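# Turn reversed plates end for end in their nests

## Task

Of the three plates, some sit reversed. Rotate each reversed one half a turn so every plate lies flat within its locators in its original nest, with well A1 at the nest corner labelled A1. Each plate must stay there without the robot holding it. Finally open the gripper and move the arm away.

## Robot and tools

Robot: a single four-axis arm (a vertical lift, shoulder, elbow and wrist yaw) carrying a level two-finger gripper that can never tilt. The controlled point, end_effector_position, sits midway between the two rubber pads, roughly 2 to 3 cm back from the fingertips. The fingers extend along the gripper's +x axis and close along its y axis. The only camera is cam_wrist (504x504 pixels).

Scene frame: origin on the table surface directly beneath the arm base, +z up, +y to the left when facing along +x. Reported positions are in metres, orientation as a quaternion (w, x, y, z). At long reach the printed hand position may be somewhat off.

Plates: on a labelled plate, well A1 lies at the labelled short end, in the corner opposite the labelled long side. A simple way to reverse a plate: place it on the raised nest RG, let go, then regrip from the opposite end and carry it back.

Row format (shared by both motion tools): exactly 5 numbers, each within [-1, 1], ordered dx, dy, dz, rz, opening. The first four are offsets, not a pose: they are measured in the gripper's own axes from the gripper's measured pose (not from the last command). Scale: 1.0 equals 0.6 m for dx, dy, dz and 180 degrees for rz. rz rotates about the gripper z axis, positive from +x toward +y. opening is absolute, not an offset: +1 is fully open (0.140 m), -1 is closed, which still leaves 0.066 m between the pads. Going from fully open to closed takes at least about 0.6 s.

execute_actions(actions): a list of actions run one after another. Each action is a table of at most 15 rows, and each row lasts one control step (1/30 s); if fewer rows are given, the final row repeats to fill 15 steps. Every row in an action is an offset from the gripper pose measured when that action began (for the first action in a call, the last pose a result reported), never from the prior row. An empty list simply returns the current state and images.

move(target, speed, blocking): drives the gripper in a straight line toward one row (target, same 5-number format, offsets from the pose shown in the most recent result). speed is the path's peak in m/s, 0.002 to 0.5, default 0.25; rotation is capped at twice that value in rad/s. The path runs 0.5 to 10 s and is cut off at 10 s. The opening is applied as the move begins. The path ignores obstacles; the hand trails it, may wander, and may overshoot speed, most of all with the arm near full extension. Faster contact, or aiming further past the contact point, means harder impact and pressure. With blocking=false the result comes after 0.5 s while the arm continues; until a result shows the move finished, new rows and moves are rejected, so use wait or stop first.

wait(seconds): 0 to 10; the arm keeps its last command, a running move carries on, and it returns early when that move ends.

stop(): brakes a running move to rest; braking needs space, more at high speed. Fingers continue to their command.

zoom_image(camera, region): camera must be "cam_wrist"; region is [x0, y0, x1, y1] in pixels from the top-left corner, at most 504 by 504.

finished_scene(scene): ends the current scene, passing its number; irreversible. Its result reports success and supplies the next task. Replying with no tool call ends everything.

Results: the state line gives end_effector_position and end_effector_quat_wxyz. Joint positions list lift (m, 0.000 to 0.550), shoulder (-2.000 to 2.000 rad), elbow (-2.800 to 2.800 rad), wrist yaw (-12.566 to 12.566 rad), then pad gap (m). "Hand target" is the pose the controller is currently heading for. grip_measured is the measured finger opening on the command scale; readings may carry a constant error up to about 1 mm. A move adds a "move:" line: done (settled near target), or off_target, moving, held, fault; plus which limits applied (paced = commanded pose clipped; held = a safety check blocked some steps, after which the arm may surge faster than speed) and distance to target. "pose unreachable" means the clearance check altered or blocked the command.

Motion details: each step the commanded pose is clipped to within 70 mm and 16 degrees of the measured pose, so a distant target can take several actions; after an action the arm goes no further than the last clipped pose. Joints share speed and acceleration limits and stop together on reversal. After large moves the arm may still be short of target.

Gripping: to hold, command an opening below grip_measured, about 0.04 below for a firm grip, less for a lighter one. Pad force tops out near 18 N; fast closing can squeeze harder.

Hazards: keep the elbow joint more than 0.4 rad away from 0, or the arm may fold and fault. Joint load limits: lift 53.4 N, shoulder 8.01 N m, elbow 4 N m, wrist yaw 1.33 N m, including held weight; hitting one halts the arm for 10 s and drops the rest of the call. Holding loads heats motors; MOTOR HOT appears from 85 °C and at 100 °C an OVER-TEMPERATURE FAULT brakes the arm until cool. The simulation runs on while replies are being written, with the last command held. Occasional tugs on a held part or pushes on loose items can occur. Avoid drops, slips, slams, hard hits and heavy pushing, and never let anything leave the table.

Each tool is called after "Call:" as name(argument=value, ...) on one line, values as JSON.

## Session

Call:
execute_actions(actions=[])

Scene clock: 0.00 s.
end_effector_position=(+0.5828, -0.1061, +0.2648) grip_measured=+0.99 end_effector_quat_wxyz=(+0.799, +0.000, +0.000, -0.601)
Joint positions: [ 0.26  -0.629 -1.577  0.917  0.14 ]
Motor temperatures (°C, as the motors report them): [30 23 24 25]
Hand target: +0.583, -0.106, +0.265; +0.799, +0.000, +0.000, -0.601

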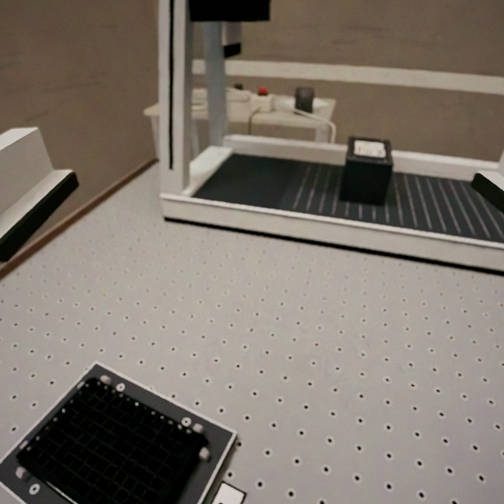

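Call:
move(target=[0, 0, 0, 0.3, 1], speed=0.4)

Scene clock: 1.83 s.
end_effector_position=(+0.5829, -0.1064, +0.2648) grip_measured=+0.99 end_effector_quat_wxyz=(+0.985, +0.000, +0.000, -0.173)
Joint positions: [ 0.26  -1.091 -1.139  1.883  0.14 ]
Motor temperatures (°C, as the motors report them): [30 23 24 25]
Hand target: +0.583, -0.106, +0.265; +0.985, +0.000, +0.000, -0.173
Off the commanded pose: 0.000 m, 0 deg.
move: done

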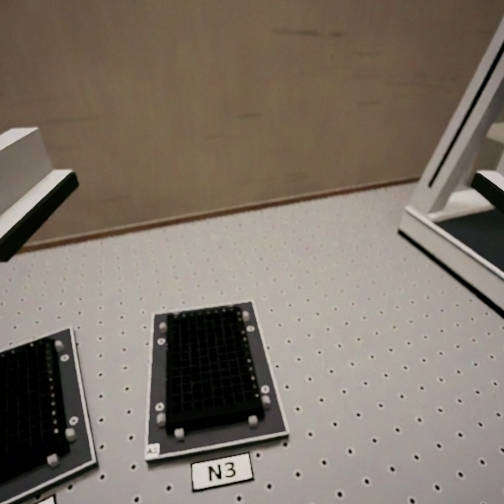

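Call:
zoom_image(camera="cam_wrist", region=[0, 280, 320, 504])

Region (0, 280, 320, 504) of cam_wrist's 504x504 image, scaled by 1.575, with more detail than that image has; it fills the top 353 rows of this view, and the rest is white.

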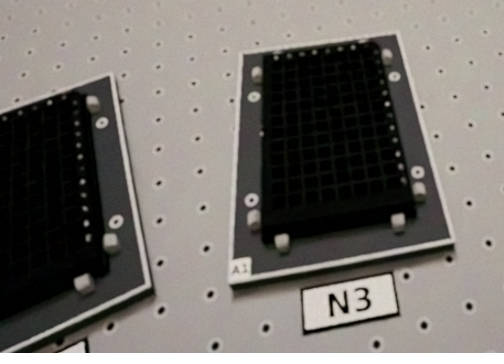

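Call:
move(target=[-0.1, 0.25, 0, 0.25, 1], speed=0.35)

Scene clock: 3.77 s.
end_effector_position=(+0.5775, +0.0552, +0.2648) grip_measured=+0.99 end_effector_quat_wxyz=(+0.976, +0.000, +0.000, +0.217)
Joint positions: [ 0.26  -0.908 -1.108  2.455  0.14 ]
Motor temperatures (°C, as the motors report them): [30 23 24 25]
Hand target: +0.577, +0.055, +0.265; +0.976, +0.000, +0.000, +0.217
Off the commanded pose: 0.000 m, 0 deg.
move: done

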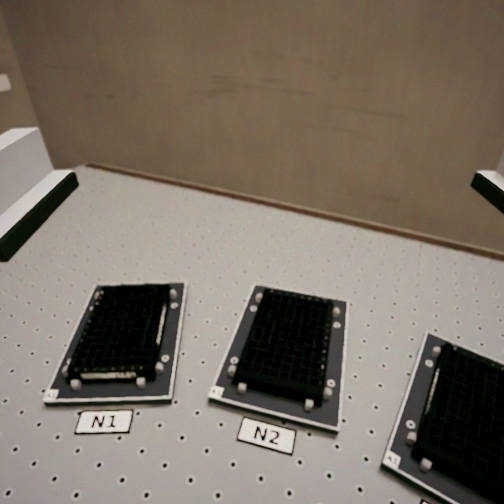

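Call:
zoom_image(camera="cam_wrist", region=[30, 260, 370, 470])

Region (30, 260, 370, 470) of cam_wrist's 504x504 image, scaled by 1.482, with more detail than that image has; it fills the top 311 rows of this view, and the rest is white.

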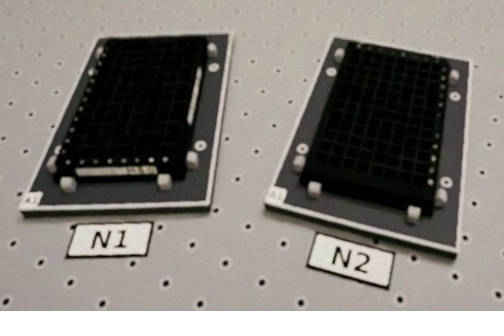

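Call:
move(target=[0, 0, 0, 0.35, 1], speed=0.45)

Scene clock: 5.70 s.
end_effector_position=(+0.5775, +0.0554, +0.2648) grip_measured=+0.99 end_effector_quat_wxyz=(+0.719, +0.000, +0.000, +0.695)
Joint positions: [ 0.26  -0.823 -1.792  4.152  0.14 ]
Motor temperatures (°C, as the motors report them): [30 23 24 25]
Hand target: +0.578, +0.055, +0.265; +0.719, +0.000, +0.000, +0.695
Off the commanded pose: 0.000 m, 0 deg.
move: done

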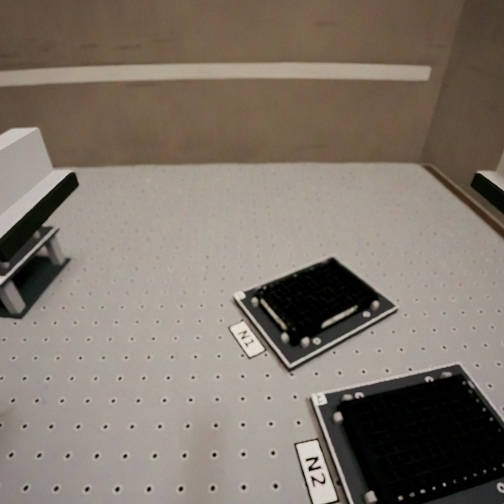

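Call:
move(target=[0.4434, 0.4278, -0.058, 0.5107, 1], speed=0.4)

Scene clock: 8.63 s.
end_effector_position=(+0.3290, +0.3298, +0.2300) grip_measured=+0.99 end_effector_quat_wxyz=(-0.000, +0.000, +0.000, +1.000)
Joint positions: [ 0.225  0.334 -2.028  4.836  0.14 ]
Motor temperatures (°C, as the motors report them): [30 23 24 25]
Hand target: +0.329, +0.330, +0.230; -0.000, +0.000, +0.000, +1.000
Off the commanded pose: 0.001 m, 0 deg.
move: done

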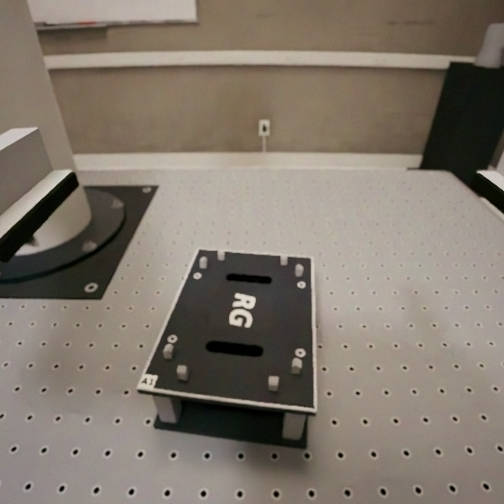

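Call:
zoom_image(camera="cam_wrist", region=[120, 230, 350, 460])

Region (120, 230, 350, 460) of cam_wrist's 504x504 image, scaled by 2.191, with more detail than that image has.

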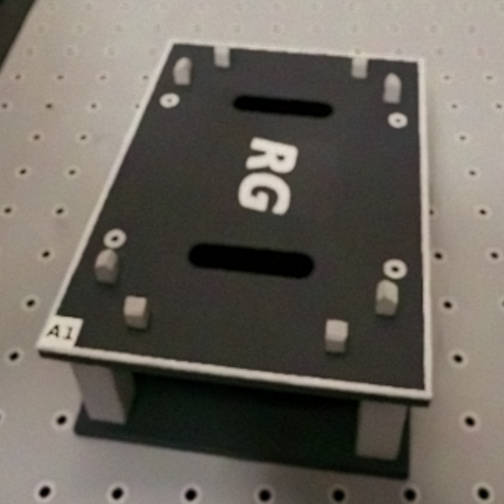

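Call:
move(target=[0.18, 0.028, -0.1867, -0.027, 1], speed=0.25)

Scene clock: 10.80 s.
end_effector_position=(+0.2210, +0.3128, +0.1180) grip_measured=+0.99 end_effector_quat_wxyz=(+0.042, +0.000, +0.000, +0.999)
Joint positions: [ 0.113  0.276 -1.49   4.272  0.14 ]
Motor temperatures (°C, as the motors report them): [30 23 24 25]
Hand target: +0.221, +0.313, +0.118; +0.042, +0.000, +0.000, +0.999
Off the commanded pose: 0.000 m, 0 deg.
move: done

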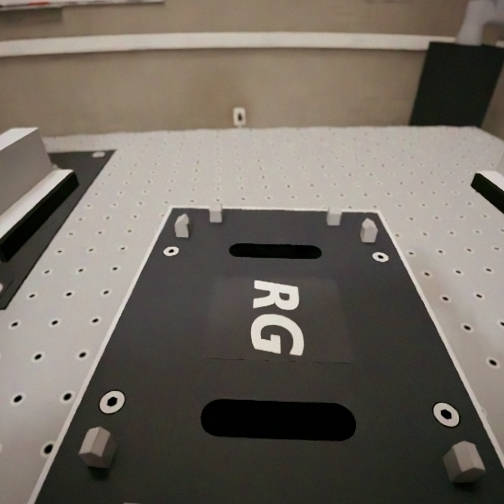

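Call:
move(target=[-0.854, 0.2927, -0.065, -0.916, 0.05], speed=0.45)

Scene clock: 15.60 s.
end_effector_position=(+0.7173, +0.0953, +0.0790) grip_measured=+0.05 end_effector_quat_wxyz=(+0.996, +0.000, +0.000, +0.090)
Joint positions: [ 0.074 -0.431 -1.816  2.427  0.105]
Motor temperatures (°C, as the motors report them): [30 23 24 25]
Hand target: +0.717, +0.095, +0.079; +0.996, +0.000, +0.000, +0.090
Off the commanded pose: 0.000 m, 0 deg.
move: done

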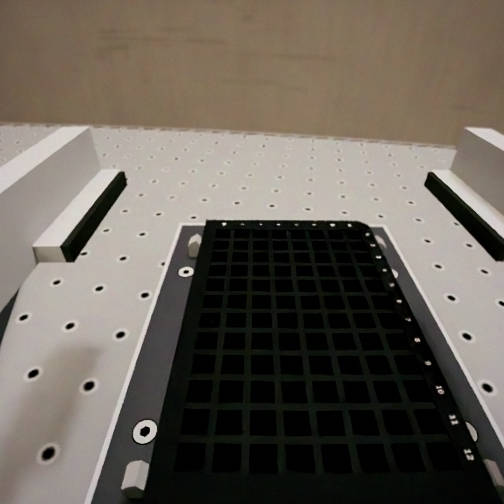

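Call:
move(target=[-0.003, -0.0125, 0, 0.006, 0.05], speed=0.05)

Call:
zoom_image(camera="cam_wrist", region=[80, 200, 504, 504])

Scene clock: 16.73 s.
end_effector_position=(+0.7169, +0.0875, +0.0790) grip_measured=+0.05 end_effector_quat_wxyz=(+0.995, +0.000, +0.000, +0.099)
Joint positions: [ 0.074 -0.46  -1.806  2.465  0.105]
Motor temperatures (°C, as the motors report them): [30 23 24 25]
Hand target: +0.717, +0.088, +0.079; +0.995, +0.000, +0.000, +0.099
Off the commanded pose: 0.000 m, 0 deg.
move: done

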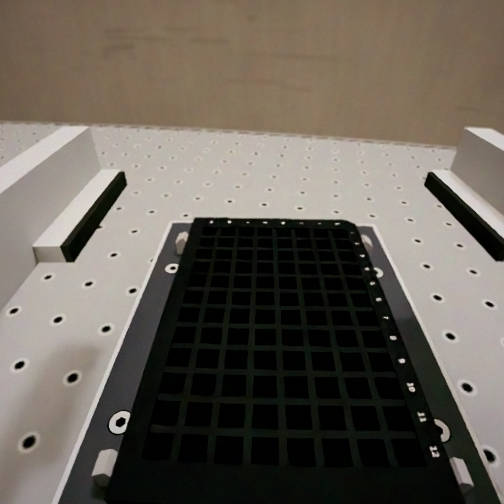

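Region (80, 200, 504, 504) of cam_wrist's 504x504 image, scaled by 1.189, with more detail than that image has; it fills the top 361 rows of this view, and the rest is white.

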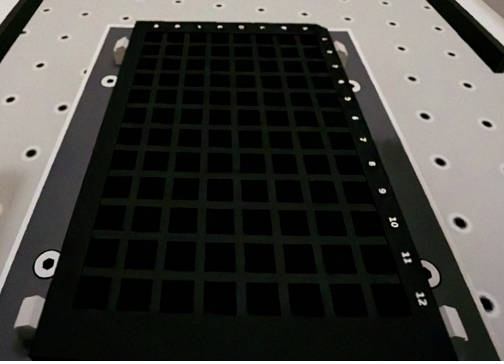

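Call:
move(target=[0, 0, -0.07, 0, 0.05], speed=0.08)

Scene clock: 17.73 s.
end_effector_position=(+0.7169, +0.0875, +0.0370) grip_measured=+0.05 end_effector_quat_wxyz=(+0.995, +0.000, +0.000, +0.099)
Joint positions: [ 0.032 -0.46  -1.806  2.465  0.105]
Motor temperatures (°C, as the motors report them): [30 23 24 25]
Hand target: +0.717, +0.088, +0.037; +0.995, +0.000, +0.000, +0.099
Off the commanded pose: 0.000 m, 0 deg.
move: done

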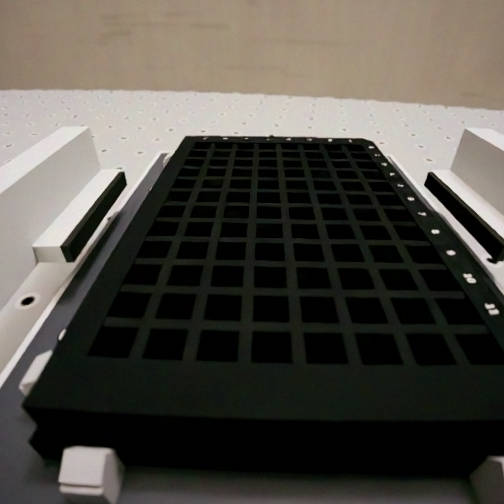

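Call:
move(target=[0, 0, -0.0098, 0, 0.05], speed=0.03)

Scene clock: 18.57 s.
end_effector_position=(+0.7169, +0.0875, +0.0311) grip_measured=+0.05 end_effector_quat_wxyz=(+0.995, +0.000, +0.000, +0.099)
Joint positions: [ 0.026 -0.46  -1.806  2.465  0.105]
Motor temperatures (°C, as the motors report them): [30 23 24 25]
Hand target: +0.717, +0.088, +0.031; +0.995, +0.000, +0.000, +0.099
Off the commanded pose: 0.000 m, 0 deg.
move: done

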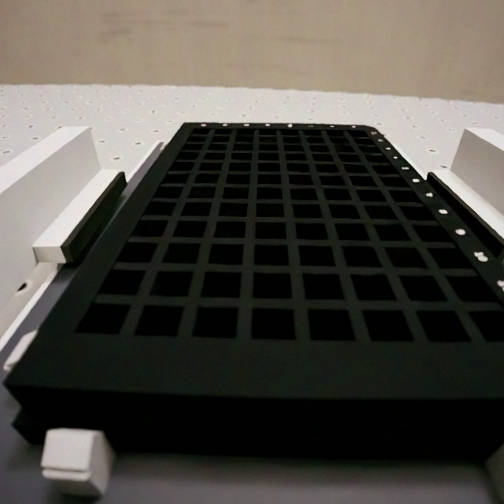

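Call:
execute_actions(actions=[[[0,-0.0007,0,0,-0.1],[0,-0.0007,0,0,-0.2],[0,-0.0007,0,0,-0.28],[0,-0.0007,0,0,-0.34],[0,-0.0007,0,0,-0.39],[0,-0.0007,0,0,-0.43],[0,-0.0007,0,0,-0.46],[0,-0.0007,0,0,-0.48],[0,-0.0007,0,0,-0.5],[0,-0.0007,0,0,-0.52],[0,-0.0007,0,0,-0.53]]])

Scene clock: 19.30 s.
end_effector_position=(+0.7170, +0.0870, +0.0311) grip_measured=-0.49 end_effector_quat_wxyz=(+0.995, +0.000, +0.000, +0.099)
Joint positions: [ 0.026 -0.461 -1.806  2.466  0.085]
Motor temperatures (°C, as the motors report them): [30 23 24 25]
Hand target: +0.717, +0.087, +0.031; +0.995, +0.000, +0.000, +0.099
Off the commanded pose: 0.000 m, 0 deg.

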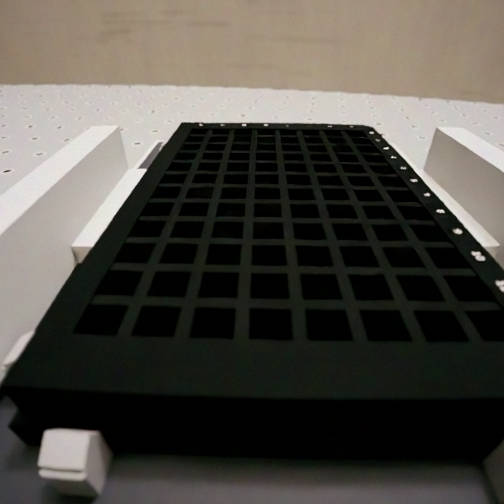

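Call:
move(target=[0, 0, 0.09, 0, -0.53], speed=0.08)

Scene clock: 20.47 s.
end_effector_position=(+0.7170, +0.0870, +0.0851) grip_measured=-0.49 end_effector_quat_wxyz=(+0.995, +0.000, +0.000, +0.099)
Joint positions: [ 0.08  -0.461 -1.807  2.466  0.085]
Motor temperatures (°C, as the motors report them): [30 23 24 25]
Hand target: +0.717, +0.087, +0.085; +0.995, +0.000, +0.000, +0.099
Off the commanded pose: 0.000 m, 0 deg.
move: done

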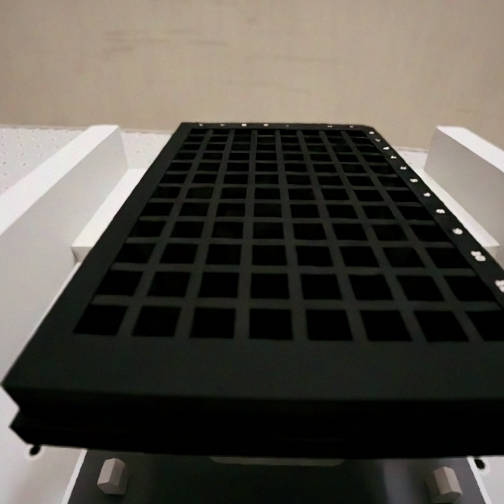

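Call:
move(target=[-0.7395, 0.5328, 0.08, 0.9103, -0.53], speed=0.45)

Call:
zoom_image(camera="cam_wrist", region=[0, 404, 504, 504])

Scene clock: 24.33 s.
end_effector_position=(+0.2186, +0.3129, +0.1331) grip_measured=-0.49 end_effector_quat_wxyz=(+0.042, +0.000, +0.000, +0.999)
Joint positions: [ 0.128  0.279 -1.483  4.262  0.085]
Motor temperatures (°C, as the motors report them): [30 23 24 25]
Hand target: +0.219, +0.313, +0.133; +0.042, +0.000, +0.000, +0.999
Off the commanded pose: 0.001 m, 0 deg.
move: done

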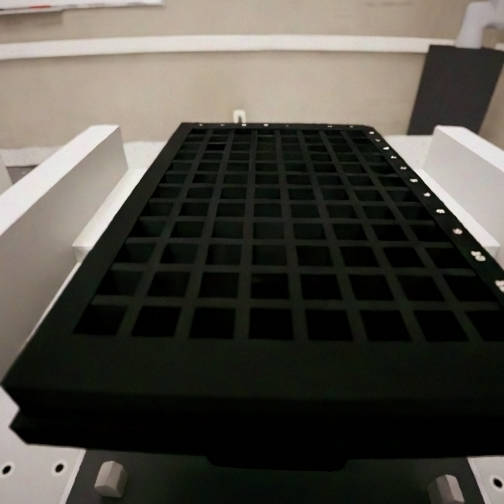

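Region (0, 404, 504, 504) of cam_wrist's 504x504 image, scaled by 1.000; it fills the top 100 rows of this view, and the rest is white.

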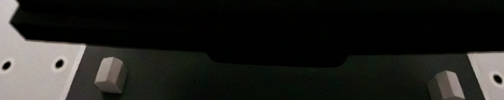

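Call:
move(target=[-0.0015, 0, -0.06, 0, -0.53], speed=0.05)

Call:
zoom_image(camera="cam_wrist", region=[0, 340, 504, 504])

Scene clock: 25.63 s.
end_effector_position=(+0.2194, +0.3128, +0.0970) grip_measured=-0.49 end_effector_quat_wxyz=(+0.042, +0.000, +0.000, +0.999)
Joint positions: [ 0.092  0.278 -1.485  4.266  0.085]
Motor temperatures (°C, as the motors report them): [30 23 24 25]
Hand target: +0.219, +0.313, +0.097; +0.042, +0.000, +0.000, +0.999
Off the commanded pose: 0.000 m, 0 deg.
move: done

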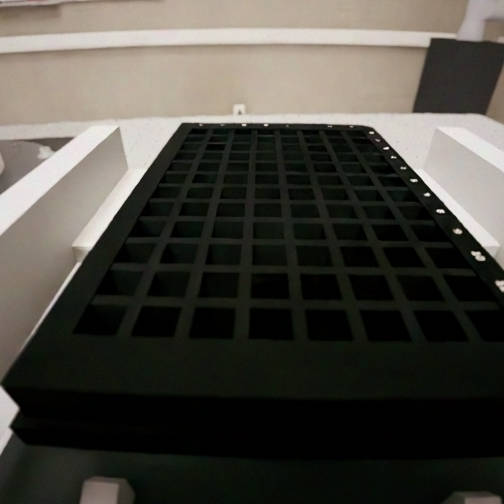

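Region (0, 340, 504, 504) of cam_wrist's 504x504 image, scaled by 1.000; it fills the top 164 rows of this view, and the rest is white.

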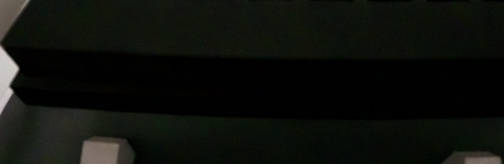

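Call:
move(target=[0, 0, -0.015, 0, -0.53], speed=0.015)

Scene clock: 26.60 s.
end_effector_position=(+0.2194, +0.3128, +0.0880) grip_measured=-0.49 end_effector_quat_wxyz=(+0.042, +0.000, +0.000, +0.999)
Joint positions: [ 0.083  0.278 -1.485  4.266  0.085]
Motor temperatures (°C, as the motors report them): [30 23 24 25]
Hand target: +0.219, +0.313, +0.088; +0.042, +0.000, +0.000, +0.999
Off the commanded pose: 0.000 m, 0 deg.
move: done

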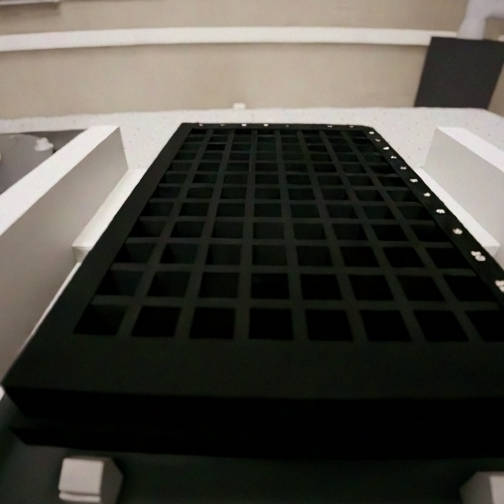

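Call:
execute_actions(actions=[])

Scene clock: 27.57 s.
end_effector_position=(+0.2194, +0.3128, +0.0880) grip_measured=-0.49 end_effector_quat_wxyz=(+0.042, +0.000, +0.000, +0.999)
Joint positions: [ 0.083  0.278 -1.485  4.266  0.085]
Motor temperatures (°C, as the motors report them): [30 23 24 25]
Hand target: +0.219, +0.313, +0.088; +0.042, +0.000, +0.000, +0.999
Off the commanded pose: 0.000 m, 0 deg.

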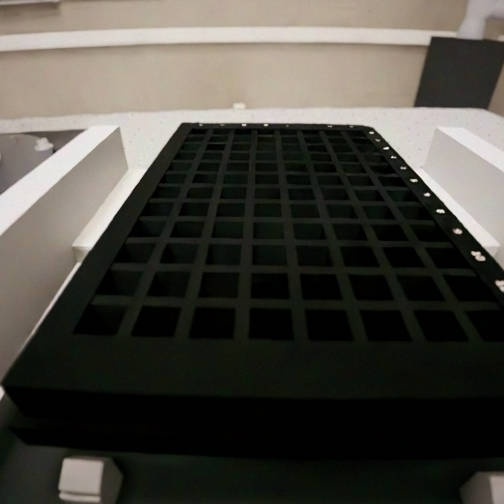

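Call:
move(target=[0,0,-0.0117,0,-0.53], speed=0.012)

Scene clock: 28.50 s.
end_effector_position=(+0.2197, +0.3134, +0.0811) grip_measured=-0.49 end_effector_quat_wxyz=(+0.044, +0.000, +0.000, +0.999)
Joint positions: [ 0.076  0.278 -1.486  4.263  0.085]
Motor temperatures (°C, as the motors report them): [30 23 24 25]
Hand target: +0.219, +0.313, +0.081; +0.042, +0.000, +0.000, +0.999
Off the commanded pose: 0.001 m, 0 deg.
move: done

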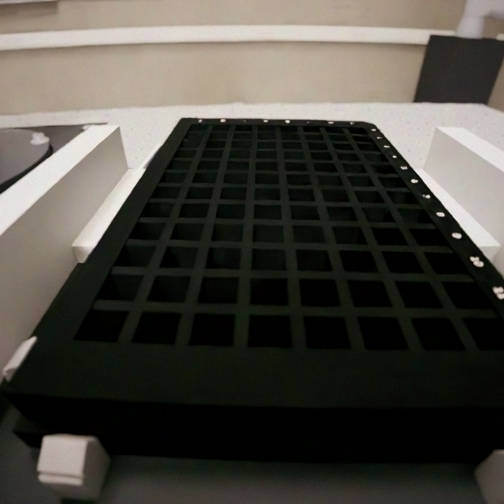

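Call:
zoom_image(camera="cam_wrist", region=[0,300,504,504])

Region (0, 300, 504, 504) of cam_wrist's 504x504 image, scaled by 1.000; it fills the top 204 rows of this view, and the rest is white.

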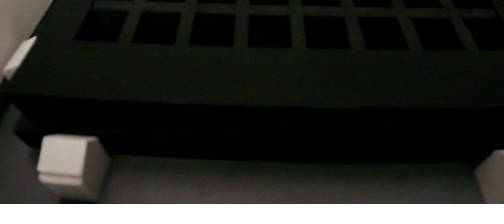

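Call:
move(target=[0,0,0.008,0,-0.53], speed=0.02)

Scene clock: 29.57 s.
end_effector_position=(+0.2197, +0.3131, +0.0858) grip_measured=-0.49 end_effector_quat_wxyz=(+0.043, +0.000, +0.000, +0.999)
Joint positions: [ 0.081  0.277 -1.486  4.264  0.085]
Motor temperatures (°C, as the motors report them): [30 23 24 25]
Hand target: +0.220, +0.313, +0.086; +0.044, +0.000, +0.000, +0.999
Off the commanded pose: 0.000 m, 0 deg.
move: done

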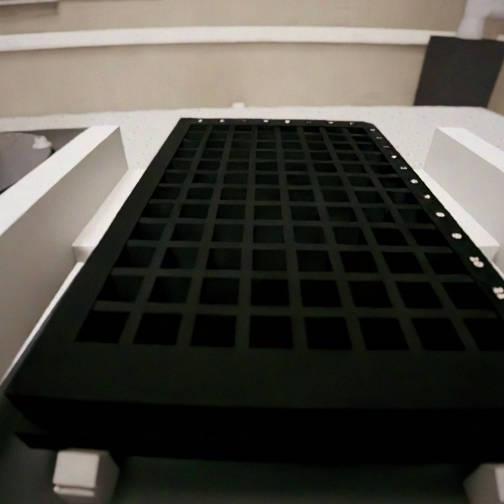

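Call:
zoom_image(camera="cam_wrist", region=[0,380,250,504])

Call:
zoom_image(camera="cam_wrist", region=[254,380,504,504])

Region (0, 380, 250, 504) of cam_wrist's 504x504 image, scaled by 2.016, with more detail than that image has; it fills the top 250 rows of this view, and the rest is white.

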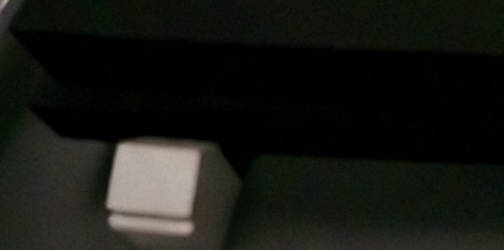

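Region (254, 380, 504, 504) of cam_wrist's 504x504 image, scaled by 2.016, with more detail than that image has; it fills the top 250 rows of this view, and the rest is white.

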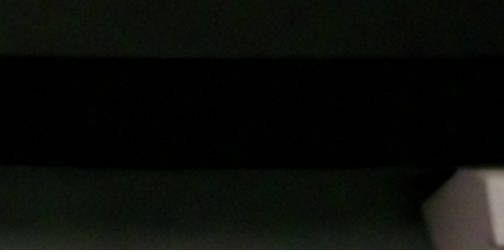

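Call:
move(target=[0,0,0.012,0,-0.53], speed=0.05)

Call:
move(target=[0.22,0,0,0,-0.53], speed=0.12)

Scene clock: 33.77 s.
end_effector_position=(+0.2197, +0.3130, +0.0930) grip_measured=-0.49 end_effector_quat_wxyz=(+0.043, +0.000, +0.000, +0.999)
Joint positions: [ 0.088  0.277 -1.485  4.264  0.085]
Motor temperatures (°C, as the motors report them): [30 23 24 25]
Hand target: +0.220, +0.313, +0.093; +0.043, +0.000, +0.000, +0.999
Off the commanded pose: 0.000 m, 0 deg.
move: done

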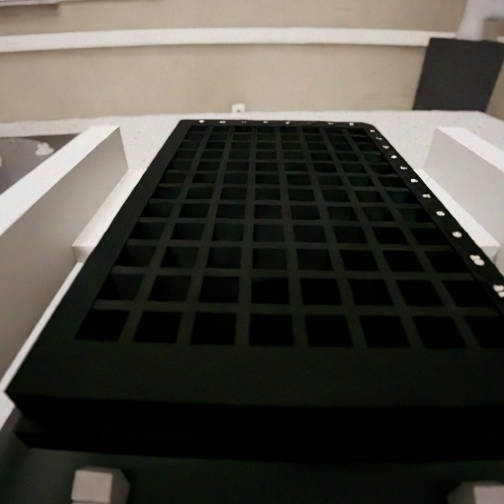

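Scene clock: 35.17 s.
end_effector_position=(+0.0880, +0.3241, +0.0930) grip_measured=-0.49 end_effector_quat_wxyz=(+0.043, +0.000, +0.000, +0.999)
Joint positions: [ 0.088  0.585 -1.301  3.773  0.085]
Motor temperatures (°C, as the motors report them): [30 23 24 25]
Hand target: +0.088, +0.324, +0.093; +0.043, +0.000, +0.000, +0.999
Off the commanded pose: 0.000 m, 0 deg.
move: done

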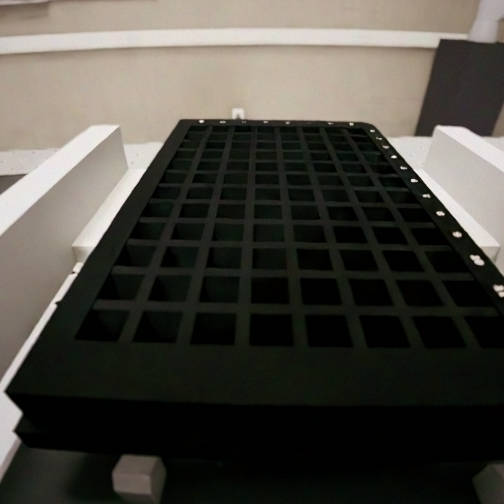

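Call:
zoom_image(camera="cam_wrist", region=[0,400,504,504])

Region (0, 400, 504, 504) of cam_wrist's 504x504 image, scaled by 1.000; it fills the top 104 rows of this view, and the rest is white.

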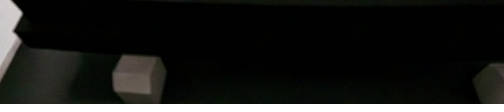

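Call:
move(target=[-0.03,0,0.03,0,-0.53], speed=0.08)

Scene clock: 37.10 s.
end_effector_position=(+0.1060, +0.3227, +0.1111) grip_measured=-0.49 end_effector_quat_wxyz=(+0.043, +0.000, +0.000, +0.999)
Joint positions: [ 0.106  0.532 -1.311  3.835  0.085]
Motor temperatures (°C, as the motors report them): [30 23 24 25]
Hand target: +0.106, +0.323, +0.111; +0.043, +0.000, +0.000, +0.999
Off the commanded pose: 0.000 m, 0 deg.
move: done

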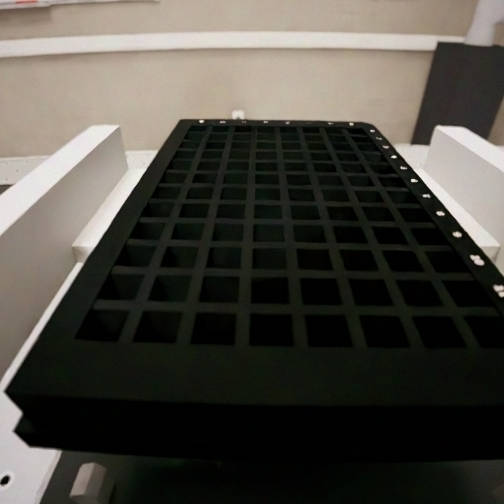

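Call:
move(target=[-0.15,0,0,0,-0.53], speed=0.12)

Scene clock: 38.30 s.
end_effector_position=(+0.1958, +0.3151, +0.1111) grip_measured=-0.49 end_effector_quat_wxyz=(+0.043, +0.000, +0.000, +0.999)
Joint positions: [ 0.106  0.318 -1.433  4.17   0.085]
Motor temperatures (°C, as the motors report them): [30 23 24 25]
Hand target: +0.196, +0.315, +0.111; +0.043, +0.000, +0.000, +0.999
Off the commanded pose: 0.000 m, 0 deg.
move: done

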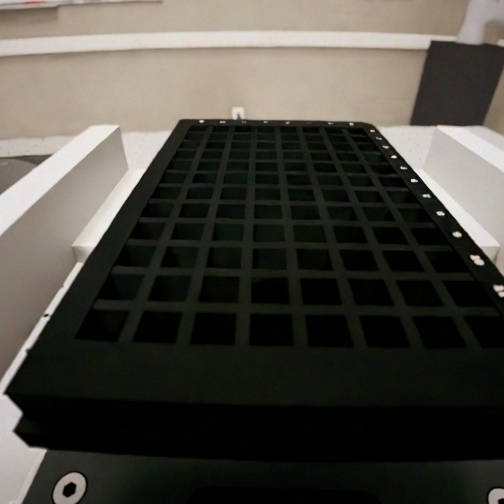

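Call:
move(target=[0.1167,0,0,0,-0.53], speed=0.12)

Scene clock: 43.63 s.
end_effector_position=(+0.1259, +0.3210, +0.1111) grip_measured=-0.49 end_effector_quat_wxyz=(+0.043, +0.000, +0.000, +0.999)
Joint positions: [ 0.106  0.477 -1.328  3.907  0.085]
Motor temperatures (°C, as the motors report them): [30 23 24 25]
Hand target: +0.126, +0.321, +0.111; +0.043, +0.000, +0.000, +0.999
Off the commanded pose: 0.000 m, 0 deg.
move: done

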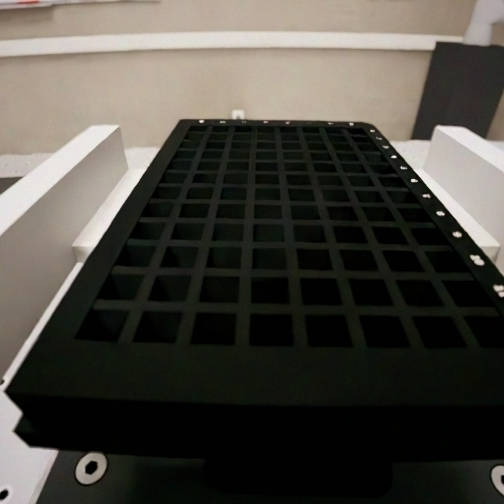

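Call:
move(target=[-0.157,0.0095,-0.037,0,-0.53], speed=0.12)

Scene clock: 47.73 s.
end_effector_position=(+0.2195, +0.3074, +0.0888) grip_measured=-0.49 end_effector_quat_wxyz=(+0.043, +0.000, +0.000, +0.999)
Joint positions: [ 0.084  0.258 -1.459  4.256  0.085]
Motor temperatures (°C, as the motors report them): [30 23 24 25]
Hand target: +0.219, +0.307, +0.089; +0.043, +0.000, +0.000, +0.999
Off the commanded pose: 0.000 m, 0 deg.
move: done

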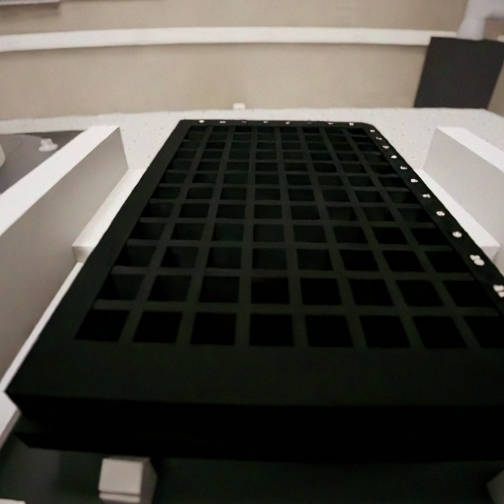

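Call:
move(target=[0,-0.008,0.002,0,-0.53], speed=0.02)

Scene clock: 48.70 s.
end_effector_position=(+0.2199, +0.3122, +0.0900) grip_measured=-0.49 end_effector_quat_wxyz=(+0.043, +0.000, +0.000, +0.999)
Joint positions: [ 0.085  0.274 -1.482  4.263  0.085]
Motor temperatures (°C, as the motors report them): [30 23 24 25]
Hand target: +0.220, +0.312, +0.090; +0.043, +0.000, +0.000, +0.999
Off the commanded pose: 0.000 m, 0 deg.
move: done

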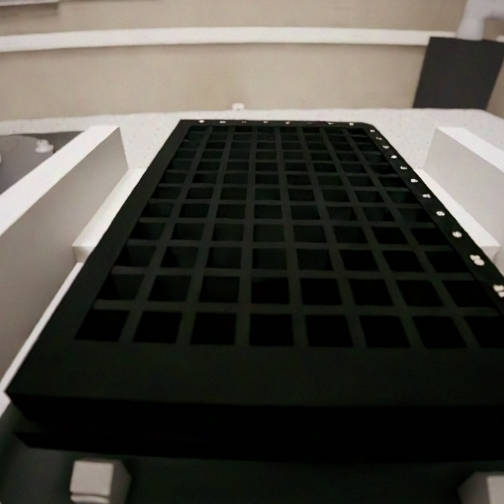

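Call:
move(target=[0,0,-0.0105,0,-0.53], speed=0.008)

Scene clock: 53.37 s.
end_effector_position=(+0.2200, +0.3127, +0.0837) grip_measured=-0.49 end_effector_quat_wxyz=(+0.045, +0.000, +0.000, +0.999)
Joint positions: [ 0.079  0.274 -1.482  4.26   0.085]
Motor temperatures (°C, as the motors report them): [30 23 24 25]
Hand target: +0.220, +0.312, +0.084; +0.043, +0.000, +0.000, +0.999
Off the commanded pose: 0.001 m, 0 deg.
move: done

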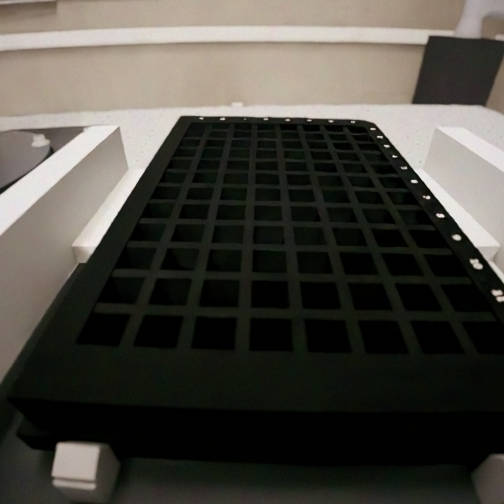

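Call:
move(target=[0,-0.003,0.045,-0.0145,-0.53], speed=0.05)

Scene clock: 54.90 s.
end_effector_position=(+0.2202, +0.3145, +0.1108) grip_measured=-0.49 end_effector_quat_wxyz=(+0.067, +0.000, +0.000, +0.998)
Joint positions: [ 0.106  0.26  -1.461  4.208  0.085]
Motor temperatures (°C, as the motors report them): [30 23 24 25]
Hand target: +0.220, +0.314, +0.111; +0.068, +0.000, +0.000, +0.998
Off the commanded pose: 0.000 m, 0 deg.
move: done

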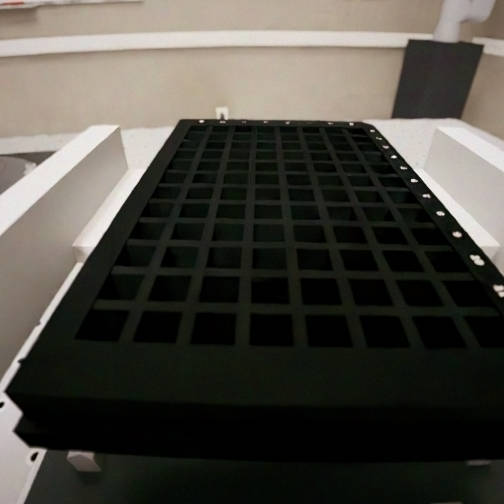

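Call:
move(target=[0.04,0,0,0,-0.53], speed=0.06)

Call:
move(target=[0.1167,0,0,0,-0.53], speed=0.12)

Scene clock: 55.73 s.
end_effector_position=(+0.1963, +0.3176, +0.1108) grip_measured=-0.49 end_effector_quat_wxyz=(+0.067, +0.000, +0.000, +0.998)
Joint positions: [ 0.106  0.305 -1.413  4.116  0.085]
Motor temperatures (°C, as the motors report them): [30 23 24 25]
Hand target: +0.196, +0.318, +0.111; +0.067, +0.000, +0.000, +0.998
Off the commanded pose: 0.000 m, 0 deg.
move: done

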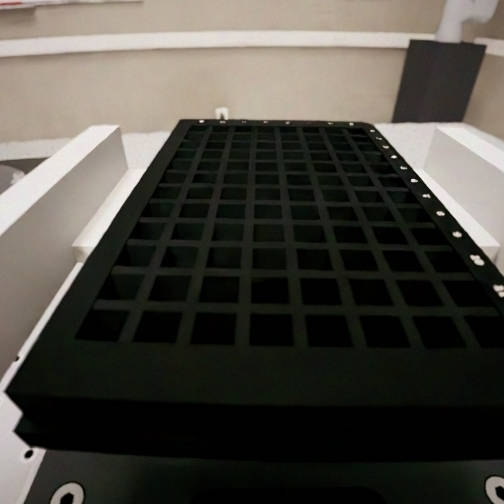

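Scene clock: 56.60 s.
end_effector_position=(+0.1267, +0.3268, +0.1108) grip_measured=-0.49 end_effector_quat_wxyz=(+0.067, +0.000, +0.000, +0.998)
Joint positions: [ 0.106  0.475 -1.324  3.857  0.085]
Motor temperatures (°C, as the motors report them): [30 23 24 25]
Hand target: +0.127, +0.327, +0.111; +0.067, +0.000, +0.000, +0.998
Off the commanded pose: 0.000 m, 0 deg.
move: done

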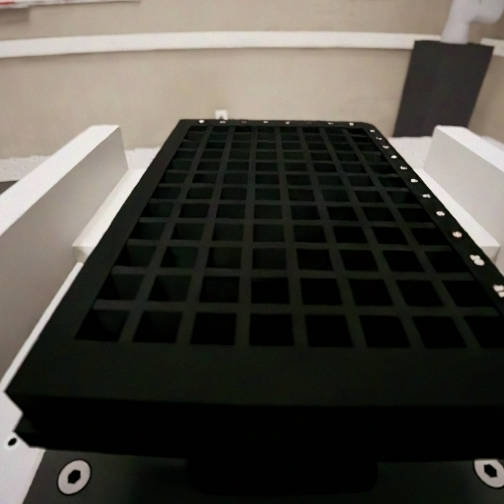

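Call:
zoom_image(camera="cam_wrist", region=[0,360,504,504])

Region (0, 360, 504, 504) of cam_wrist's 504x504 image, scaled by 1.000; it fills the top 144 rows of this view, and the rest is white.

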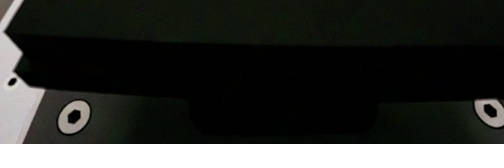

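Call:
move(target=[-0.1575,0.0048,-0.0263,0.0161,-0.53], speed=0.12)

Scene clock: 66.40 s.
end_effector_position=(+0.2201, +0.3115, +0.0949) grip_measured=-0.49 end_effector_quat_wxyz=(+0.042, +0.000, +0.000, +0.999)
Joint positions: [ 0.09   0.273 -1.481  4.267  0.085]
Motor temperatures (°C, as the motors report them): [30 23 24 25]
Hand target: +0.220, +0.311, +0.095; +0.042, +0.000, +0.000, +0.999
Off the commanded pose: 0.000 m, 0 deg.
move: done

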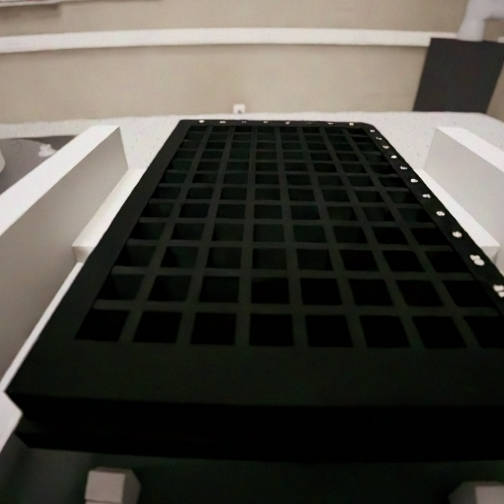

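Call:
move(target=[-0.0025,0,-0.0125,0,-0.53], speed=0.012)

Scene clock: 69.33 s.
end_effector_position=(+0.2212, +0.3114, +0.0876) grip_measured=-0.49 end_effector_quat_wxyz=(+0.042, +0.000, +0.000, +0.999)
Joint positions: [ 0.083  0.271 -1.484  4.271  0.085]
Motor temperatures (°C, as the motors report them): [30 23 24 25]
Hand target: +0.222, +0.311, +0.087; +0.042, +0.000, +0.000, +0.999
Off the commanded pose: 0.000 m, 0 deg.
move: done

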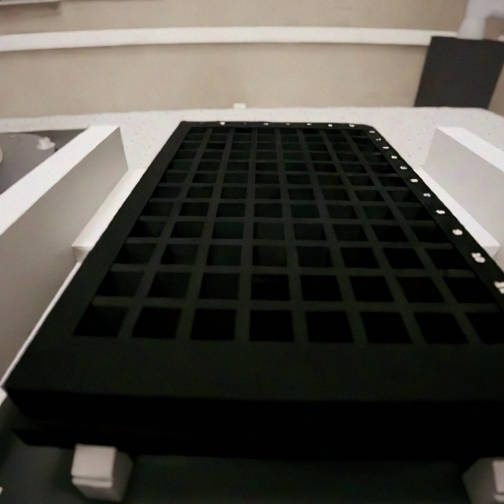

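Call:
move(target=[0.0008,0,0.003,0,-0.53], speed=0.01)

Call:
move(target=[0,0,-0.007,0,-0.53], speed=0.005)

Scene clock: 70.30 s.
end_effector_position=(+0.2208, +0.3114, +0.0893) grip_measured=-0.49 end_effector_quat_wxyz=(+0.042, +0.000, +0.000, +0.999)
Joint positions: [ 0.084  0.272 -1.483  4.27   0.085]
Motor temperatures (°C, as the motors report them): [30 23 24 25]
Hand target: +0.221, +0.311, +0.089; +0.042, +0.000, +0.000, +0.999
Off the commanded pose: 0.000 m, 0 deg.
move: done

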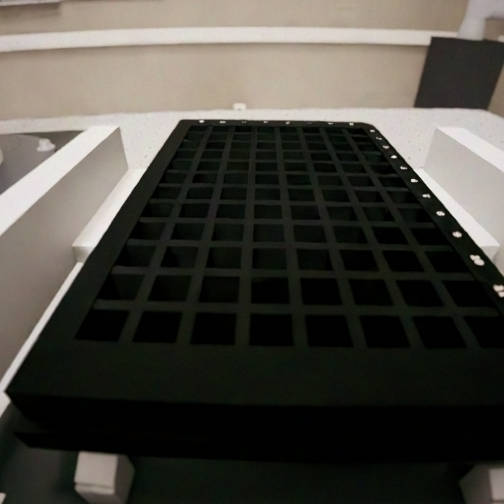

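Scene clock: 71.37 s.
end_effector_position=(+0.2202, +0.3112, +0.0855) grip_measured=-0.49 end_effector_quat_wxyz=(+0.041, +0.000, +0.000, +0.999)
Joint positions: [ 0.081  0.272 -1.482  4.269  0.085]
Motor temperatures (°C, as the motors report them): [30 23 24 25]
Hand target: +0.221, +0.311, +0.085; +0.042, +0.000, +0.000, +0.999
Off the commanded pose: 0.001 m, 0 deg.
move: done

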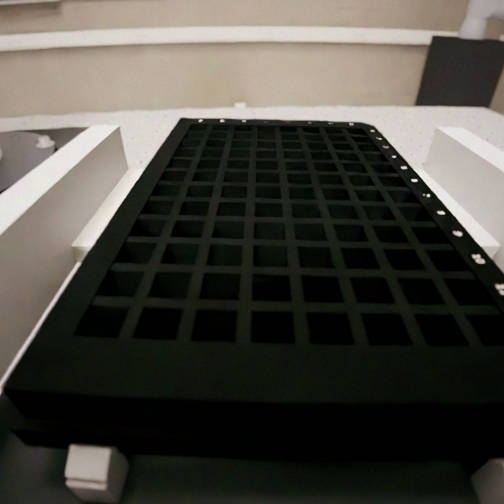

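Call:
move(target=[0.0005,0,-0.004,0,-0.53], speed=0.004)

Scene clock: 72.53 s.
end_effector_position=(+0.2195, +0.3113, +0.0834) grip_measured=-0.49 end_effector_quat_wxyz=(+0.041, +0.000, +0.000, +0.999)
Joint positions: [ 0.078  0.274 -1.48   4.267  0.085]
Motor temperatures (°C, as the motors report them): [30 23 24 25]
Hand target: +0.220, +0.311, +0.083; +0.041, +0.000, +0.000, +0.999
Off the commanded pose: 0.000 m, 0 deg.
move: done

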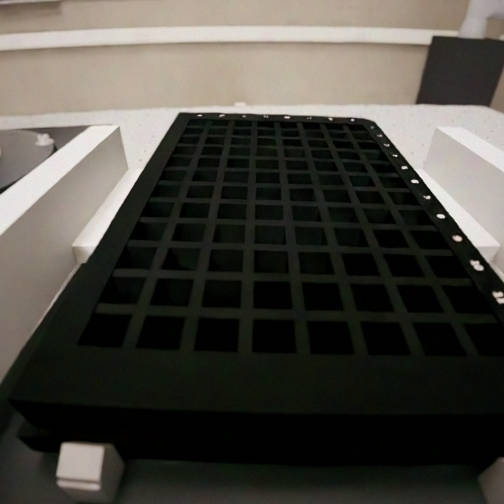

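Call:
move(target=[-0.0013,0,0.0005,0,-0.53], speed=0.003)

Call:
move(target=[0,0,-0.003,0,-0.53], speed=0.003)

Scene clock: 73.93 s.
end_effector_position=(+0.2195, +0.3113, +0.0837) grip_measured=-0.49 end_effector_quat_wxyz=(+0.040, +0.000, +0.000, +0.999)
Joint positions: [ 0.079  0.274 -1.481  4.268  0.085]
Motor temperatures (°C, as the motors report them): [30 23 24 25]
Hand target: +0.220, +0.311, +0.084; +0.041, +0.000, +0.000, +0.999
Off the commanded pose: 0.001 m, 0 deg.
move: done

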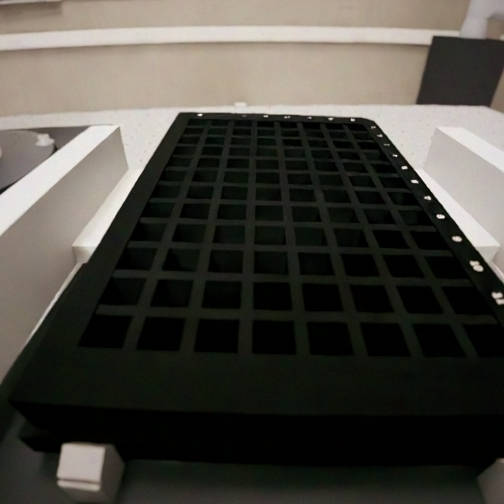

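Scene clock: 74.77 s.
end_effector_position=(+0.2193, +0.3114, +0.0825) grip_measured=-0.49 end_effector_quat_wxyz=(+0.040, +0.000, +0.000, +0.999)
Joint positions: [ 0.078  0.275 -1.481  4.267  0.085]
Motor temperatures (°C, as the motors report them): [29 23 24 25]
Hand target: +0.219, +0.311, +0.082; +0.040, +0.000, +0.000, +0.999
Off the commanded pose: 0.001 m, 0 deg.
move: done

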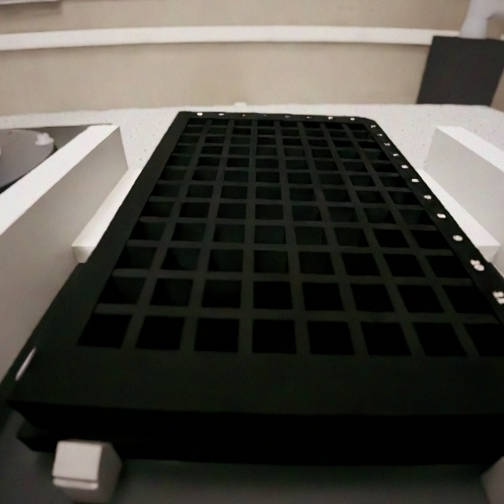

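Call:
execute_actions(actions=[[[0,0,0,0,-0.49],[0,0,0,0,-0.47],[0,0,0,0,-0.45],[0,0,0,0,-0.42],[0,0,0,0,-0.38],[0,0,0,0,-0.3],[0,0,0,0,-0.2],[0,0,0,0,-0.1],[0,0,0,0,0.05]]])

Scene clock: 76.00 s.
end_effector_position=(+0.2192, +0.3114, +0.0826) grip_measured=+0.05 end_effector_quat_wxyz=(+0.040, +0.000, +0.000, +0.999)
Joint positions: [ 0.078  0.275 -1.481  4.267  0.105]
Motor temperatures (°C, as the motors report them): [29 23 24 25]
Hand target: +0.219, +0.311, +0.083; +0.040, +0.000, +0.000, +0.999
Off the commanded pose: 0.000 m, 0 deg.

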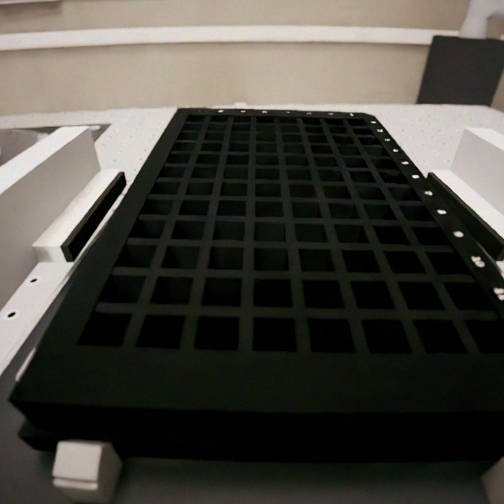

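Call:
move(target=[0,0,0.066,0,0.05], speed=0.08)

Call:
move(target=[0,0,0,-0.998,0.05], speed=0.4)

Scene clock: 77.00 s.
end_effector_position=(+0.2192, +0.3114, +0.1222) grip_measured=+0.05 end_effector_quat_wxyz=(+0.040, +0.000, +0.000, +0.999)
Joint positions: [ 0.117  0.275 -1.481  4.267  0.105]
Motor temperatures (°C, as the motors report them): [29 23 24 25]
Hand target: +0.219, +0.311, +0.122; +0.040, +0.000, +0.000, +0.999
Off the commanded pose: 0.000 m, 0 deg.
move: done

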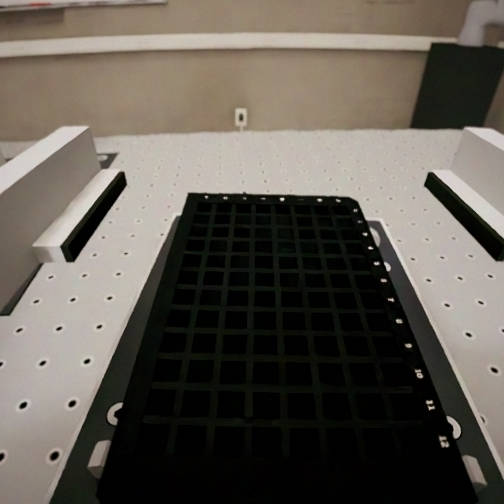

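Scene clock: 81.30 s.
end_effector_position=(+0.2191, +0.3110, +0.1222) grip_measured=+0.05 end_effector_quat_wxyz=(+0.999, +0.000, +0.000, -0.037)
Joint positions: [ 0.117  1.078 -1.394  0.243  0.105]
Motor temperatures (°C, as the motors report them): [29 23 24 25]
Hand target: +0.219, +0.311, +0.122; +0.999, +0.000, +0.000, -0.037
Off the commanded pose: 0.000 m, 0 deg.
move: done

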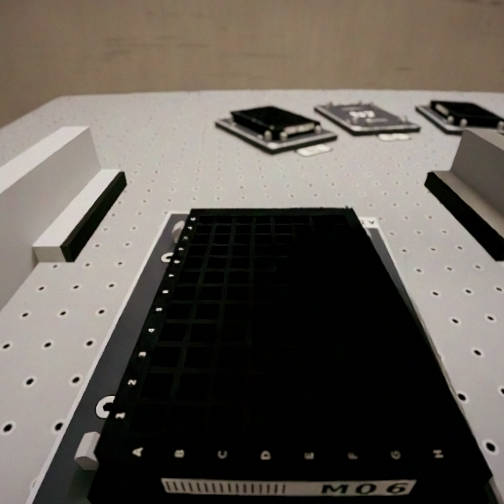

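Call:
move(target=[-0.075,0,0,0,0.05], speed=0.1)

Scene clock: 82.43 s.
end_effector_position=(+0.1742, +0.3143, +0.1222) grip_measured=+0.05 end_effector_quat_wxyz=(+0.999, +0.000, +0.000, -0.037)
Joint positions: [ 0.117  1.236 -1.489  0.18   0.105]
Motor temperatures (°C, as the motors report them): [29 23 24 25]
Hand target: +0.174, +0.314, +0.122; +0.999, +0.000, +0.000, -0.037
Off the commanded pose: 0.000 m, 0 deg.
move: done

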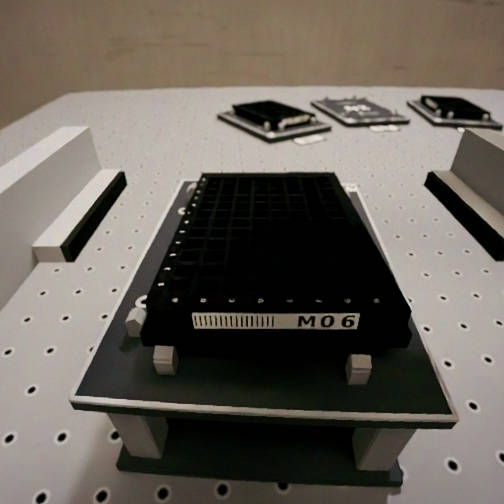

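Call:
zoom_image(camera="cam_wrist", region=[90,250,450,430])

Region (90, 250, 450, 430) of cam_wrist's 504x504 image, scaled by 1.400, with more detail than that image has.

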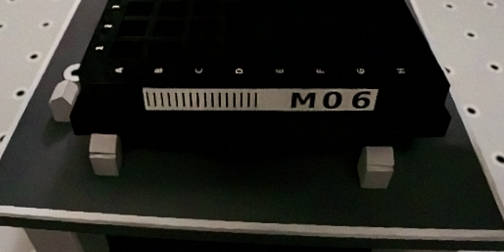

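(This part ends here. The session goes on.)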